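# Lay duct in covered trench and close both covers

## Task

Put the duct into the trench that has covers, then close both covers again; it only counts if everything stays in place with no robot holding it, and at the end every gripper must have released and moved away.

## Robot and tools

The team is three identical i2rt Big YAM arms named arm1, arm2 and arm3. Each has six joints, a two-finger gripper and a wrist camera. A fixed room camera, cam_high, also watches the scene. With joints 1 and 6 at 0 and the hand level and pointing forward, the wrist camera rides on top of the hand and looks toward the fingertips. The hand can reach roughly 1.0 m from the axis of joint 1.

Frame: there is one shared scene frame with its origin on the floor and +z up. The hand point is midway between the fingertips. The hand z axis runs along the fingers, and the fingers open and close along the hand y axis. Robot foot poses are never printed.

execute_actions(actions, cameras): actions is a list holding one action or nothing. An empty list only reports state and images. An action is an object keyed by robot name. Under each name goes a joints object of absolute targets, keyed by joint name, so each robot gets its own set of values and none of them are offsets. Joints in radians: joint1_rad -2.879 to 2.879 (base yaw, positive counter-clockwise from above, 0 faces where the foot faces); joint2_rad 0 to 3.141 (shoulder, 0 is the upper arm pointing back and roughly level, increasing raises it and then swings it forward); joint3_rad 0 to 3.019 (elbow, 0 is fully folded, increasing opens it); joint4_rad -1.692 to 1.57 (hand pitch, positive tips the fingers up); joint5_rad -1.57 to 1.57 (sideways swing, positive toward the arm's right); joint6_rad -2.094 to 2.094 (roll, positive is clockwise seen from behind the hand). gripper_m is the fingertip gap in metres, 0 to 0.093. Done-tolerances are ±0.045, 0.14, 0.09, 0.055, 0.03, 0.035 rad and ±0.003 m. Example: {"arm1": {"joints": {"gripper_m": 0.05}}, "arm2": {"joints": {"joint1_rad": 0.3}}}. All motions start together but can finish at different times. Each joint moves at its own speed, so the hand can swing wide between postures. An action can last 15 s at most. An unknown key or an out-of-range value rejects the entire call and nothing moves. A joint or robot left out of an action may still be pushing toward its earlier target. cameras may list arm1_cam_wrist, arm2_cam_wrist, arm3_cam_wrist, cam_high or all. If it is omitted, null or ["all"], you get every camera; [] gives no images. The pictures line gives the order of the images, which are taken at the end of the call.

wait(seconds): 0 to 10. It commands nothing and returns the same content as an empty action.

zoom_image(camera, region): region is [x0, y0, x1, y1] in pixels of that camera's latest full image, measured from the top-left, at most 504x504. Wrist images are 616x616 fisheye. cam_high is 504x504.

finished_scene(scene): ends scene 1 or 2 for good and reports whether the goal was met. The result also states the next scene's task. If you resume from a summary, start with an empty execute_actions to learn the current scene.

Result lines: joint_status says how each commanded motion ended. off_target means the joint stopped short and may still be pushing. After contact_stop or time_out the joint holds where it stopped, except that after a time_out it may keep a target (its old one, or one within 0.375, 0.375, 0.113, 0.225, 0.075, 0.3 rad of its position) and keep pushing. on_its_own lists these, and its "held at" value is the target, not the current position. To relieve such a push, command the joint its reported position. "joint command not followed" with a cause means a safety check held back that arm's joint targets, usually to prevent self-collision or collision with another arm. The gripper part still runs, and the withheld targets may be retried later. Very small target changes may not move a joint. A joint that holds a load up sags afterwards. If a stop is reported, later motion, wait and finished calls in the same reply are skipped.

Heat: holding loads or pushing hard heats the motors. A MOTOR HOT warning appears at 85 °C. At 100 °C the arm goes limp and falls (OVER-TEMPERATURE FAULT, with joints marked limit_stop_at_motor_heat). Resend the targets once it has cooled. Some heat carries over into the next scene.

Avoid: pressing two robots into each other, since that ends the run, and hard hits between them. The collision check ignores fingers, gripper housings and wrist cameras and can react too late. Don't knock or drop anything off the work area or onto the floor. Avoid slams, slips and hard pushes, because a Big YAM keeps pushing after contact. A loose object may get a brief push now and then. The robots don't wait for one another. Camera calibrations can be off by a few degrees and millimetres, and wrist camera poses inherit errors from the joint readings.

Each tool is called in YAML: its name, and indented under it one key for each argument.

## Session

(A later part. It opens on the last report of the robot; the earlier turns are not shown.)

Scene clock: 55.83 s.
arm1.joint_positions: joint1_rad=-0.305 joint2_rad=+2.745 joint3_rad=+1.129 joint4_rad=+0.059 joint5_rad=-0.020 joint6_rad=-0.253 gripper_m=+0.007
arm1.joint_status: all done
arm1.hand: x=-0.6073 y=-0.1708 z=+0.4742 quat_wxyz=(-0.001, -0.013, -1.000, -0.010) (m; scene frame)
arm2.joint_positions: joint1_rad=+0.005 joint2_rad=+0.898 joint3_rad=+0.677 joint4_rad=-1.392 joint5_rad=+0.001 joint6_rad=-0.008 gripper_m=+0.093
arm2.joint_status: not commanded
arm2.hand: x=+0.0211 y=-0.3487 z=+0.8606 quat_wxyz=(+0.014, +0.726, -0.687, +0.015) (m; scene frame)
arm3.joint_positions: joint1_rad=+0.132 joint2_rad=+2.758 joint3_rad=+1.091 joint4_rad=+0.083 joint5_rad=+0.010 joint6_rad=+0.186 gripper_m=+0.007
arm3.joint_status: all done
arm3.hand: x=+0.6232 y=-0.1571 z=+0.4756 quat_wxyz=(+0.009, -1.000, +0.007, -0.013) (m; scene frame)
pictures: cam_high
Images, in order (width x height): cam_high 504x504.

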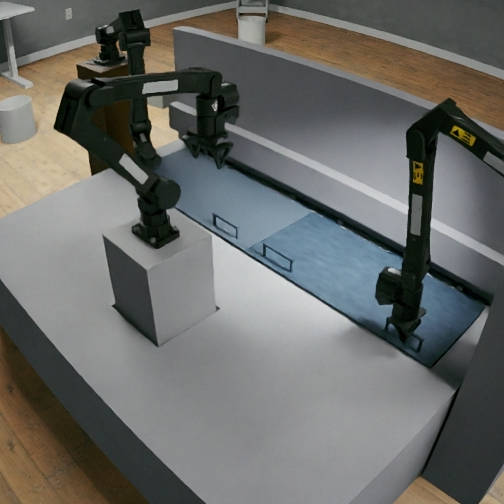

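execute_actions:
  actions:
    - {"arm1":{"joints":{"joint2_rad":2.75,"joint3_rad":1.14}},"arm3":{"joints":{"joint2_rad":2.76,"joint3_rad":1.10}}}
  cameras: []

execute_actions:
  actions:
    - {"arm1":{"joints":{"gripper_m":0.06}},"arm3":{"joints":{"gripper_m":0.06}}}
  cameras: []

execute_actions:
  actions:
    - {"arm1":{"joints":{"joint2_rad":2.1,"joint3_rad":0.9,"joint4_rad":-0.3}},"arm3":{"joints":{"joint2_rad":2.1,"joint3_rad":0.9,"joint4_rad":-0.3}}}

Scene clock: 56.83 s.
arm1.joint_positions: joint1_rad=-0.305 joint2_rad=+2.765 joint3_rad=+1.143 joint4_rad=+0.060 joint5_rad=-0.016 joint6_rad=-0.253 gripper_m=+0.007
arm1.joint_status: all done
arm1.hand: x=-0.6087 y=-0.1710 z=+0.4670 quat_wxyz=(+0.001, -0.013, -1.000, -0.009) (m; scene frame)
arm2.joint_positions: joint1_rad=+0.005 joint2_rad=+0.898 joint3_rad=+0.677 joint4_rad=-1.392 joint5_rad=+0.001 joint6_rad=-0.008 gripper_m=+0.093
arm2.joint_status: not commanded
arm2.hand: x=+0.0211 y=-0.3487 z=+0.8606 quat_wxyz=(+0.014, +0.726, -0.687, +0.015) (m; scene frame)
arm3.joint_positions: joint1_rad=+0.133 joint2_rad=+2.779 joint3_rad=+1.107 joint4_rad=+0.085 joint5_rad=+0.006 joint6_rad=+0.187 gripper_m=+0.007
arm3.joint_status: all done
arm3.hand: x=+0.6243 y=-0.1579 z=+0.4681 quat_wxyz=(+0.007, -1.000, +0.007, -0.015) (m; scene frame)
pictures: none
No camera images: the call's "cameras" was empty. Leave "cameras" out to get every camera's image.

Scene clock: 57.47 s.
arm1.joint_positions: joint1_rad=-0.294 joint2_rad=+2.764 joint3_rad=+1.141 joint4_rad=+0.060 joint5_rad=-0.004 joint6_rad=-0.253 gripper_m=+0.060
arm1.joint_status: all done
arm1.hand: x=-0.6093 y=-0.1685 z=+0.4671 quat_wxyz=(+0.003, -0.007, -1.000, -0.003) (m; scene frame)
arm2.joint_positions: joint1_rad=+0.005 joint2_rad=+0.898 joint3_rad=+0.677 joint4_rad=-1.392 joint5_rad=+0.001 joint6_rad=-0.008 gripper_m=+0.093
arm2.joint_status: not commanded
arm2.hand: x=+0.0211 y=-0.3487 z=+0.8606 quat_wxyz=(+0.014, +0.726, -0.687, +0.015) (m; scene frame)
arm3.joint_positions: joint1_rad=+0.126 joint2_rad=+2.779 joint3_rad=+1.107 joint4_rad=+0.085 joint5_rad=+0.005 joint6_rad=+0.187 gripper_m=+0.060
arm3.joint_status: all done
arm3.hand: x=+0.6240 y=-0.1557 z=+0.4681 quat_wxyz=(+0.007, -1.000, +0.010, -0.015) (m; scene frame)
pictures: none
No camera images: the call's "cameras" was empty. Leave "cameras" out to get every camera's image.

Scene clock: 58.87 s.
arm1.joint_positions: joint1_rad=-0.294 joint2_rad=+2.095 joint3_rad=+0.901 joint4_rad=-0.290 joint5_rad=-0.003 joint6_rad=-0.253 gripper_m=+0.060
arm1.joint_status: all done
arm1.hand: x=-0.5561 y=-0.1833 z=+0.7109 quat_wxyz=(-0.035, -0.007, -0.999, +0.008) (m; scene frame)
arm2.joint_positions: joint1_rad=+0.005 joint2_rad=+0.898 joint3_rad=+0.677 joint4_rad=-1.392 joint5_rad=+0.001 joint6_rad=-0.008 gripper_m=+0.093
arm2.joint_status: not commanded
arm2.hand: x=+0.0211 y=-0.3487 z=+0.8606 quat_wxyz=(+0.014, +0.726, -0.687, +0.015) (m; scene frame)
arm3.joint_positions: joint1_rad=+0.126 joint2_rad=+2.089 joint3_rad=+0.900 joint4_rad=-0.287 joint5_rad=+0.005 joint6_rad=+0.187 gripper_m=+0.060
arm3.joint_status: all done
arm3.hand: x=+0.5447 y=-0.1698 z=+0.7180 quat_wxyz=(-0.003, -0.999, +0.010, +0.039) (m; scene frame)
pictures: arm1_cam_wrist, arm2_cam_wrist, arm3_cam_wrist, cam_high
camera_calibration (this result's frames):
arm1_cam_wrist: T_world_to_cam=[[-0.0107501, -0.999796, 0.0171135, -0.200629], [-0.854968, 0.0180658, 0.518366, -0.8331], [-0.51857, -0.00905901, -0.854987, 0.441151], [0, 0, 0, 1]] pos_world=[-0.485663, -0.181541, 0.812463]
arm2_cam_wrist: T_world_to_cam=[[0.998906, 0.0450336, 0.0126268, -0.0142752], [0.0277047, -0.787249, 0.616013, -0.796576], [0.0376817, -0.614989, -0.787635, 0.583617], [0, 0, 0, 1]] pos_world=[0.0143368, -0.267543, 0.950558]
arm3_cam_wrist: T_world_to_cam=[[0.0212837, 0.999764, -0.00429879, 0.159467], [0.863677, -0.0162204, 0.503784, -0.822126], [0.503596, -0.0144352, -0.863819, 0.468106], [0, 0, 0, 1]] pos_world=[0.470922, -0.166008, 0.819218]
Images, in order (width x height): arm1_cam_wrist 616x616, arm2_cam_wrist 616x616, arm3_cam_wrist 616x616, cam_high 504x504.

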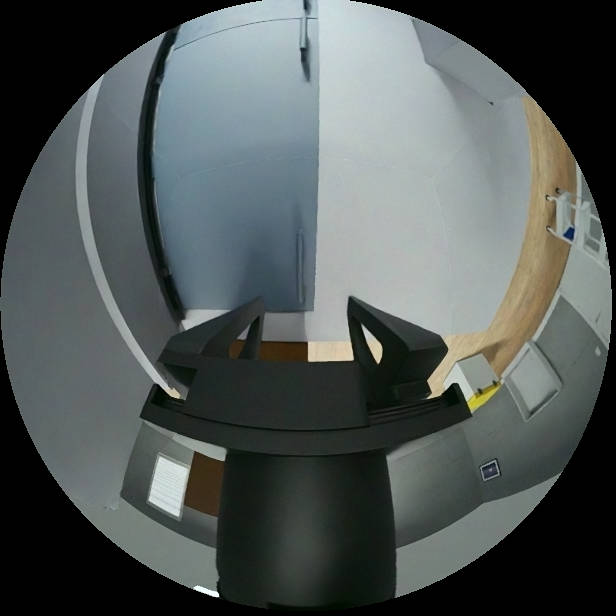

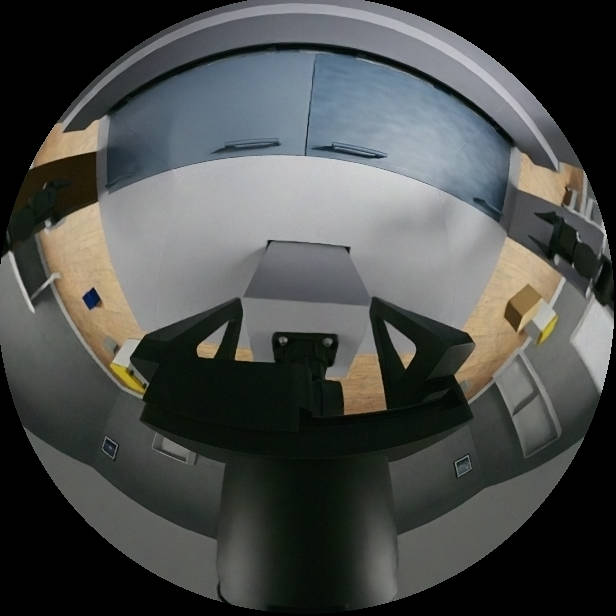

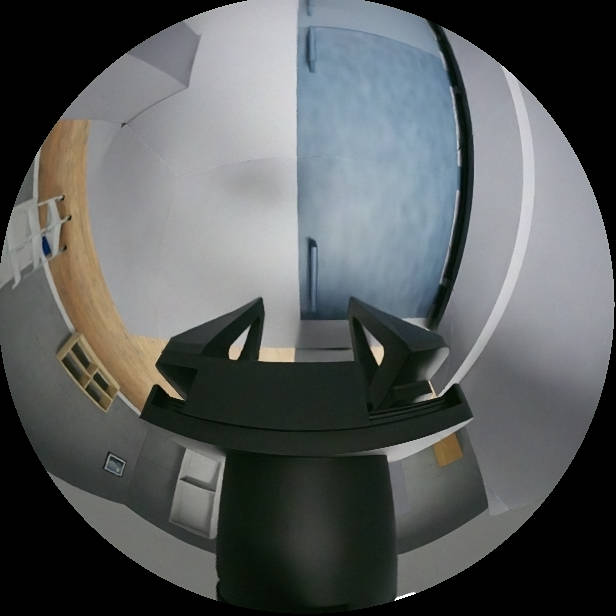

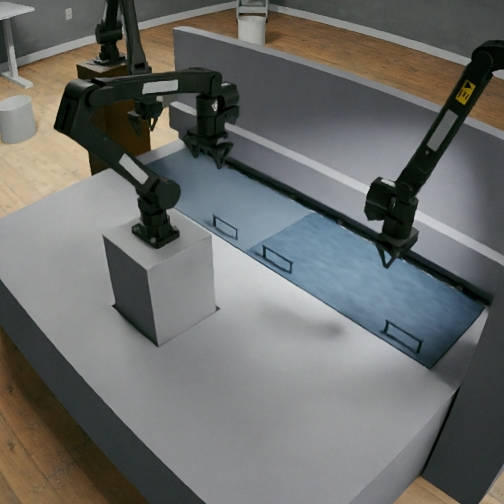

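finished_scene:
  scene: 1

The scene is finished: the task was done.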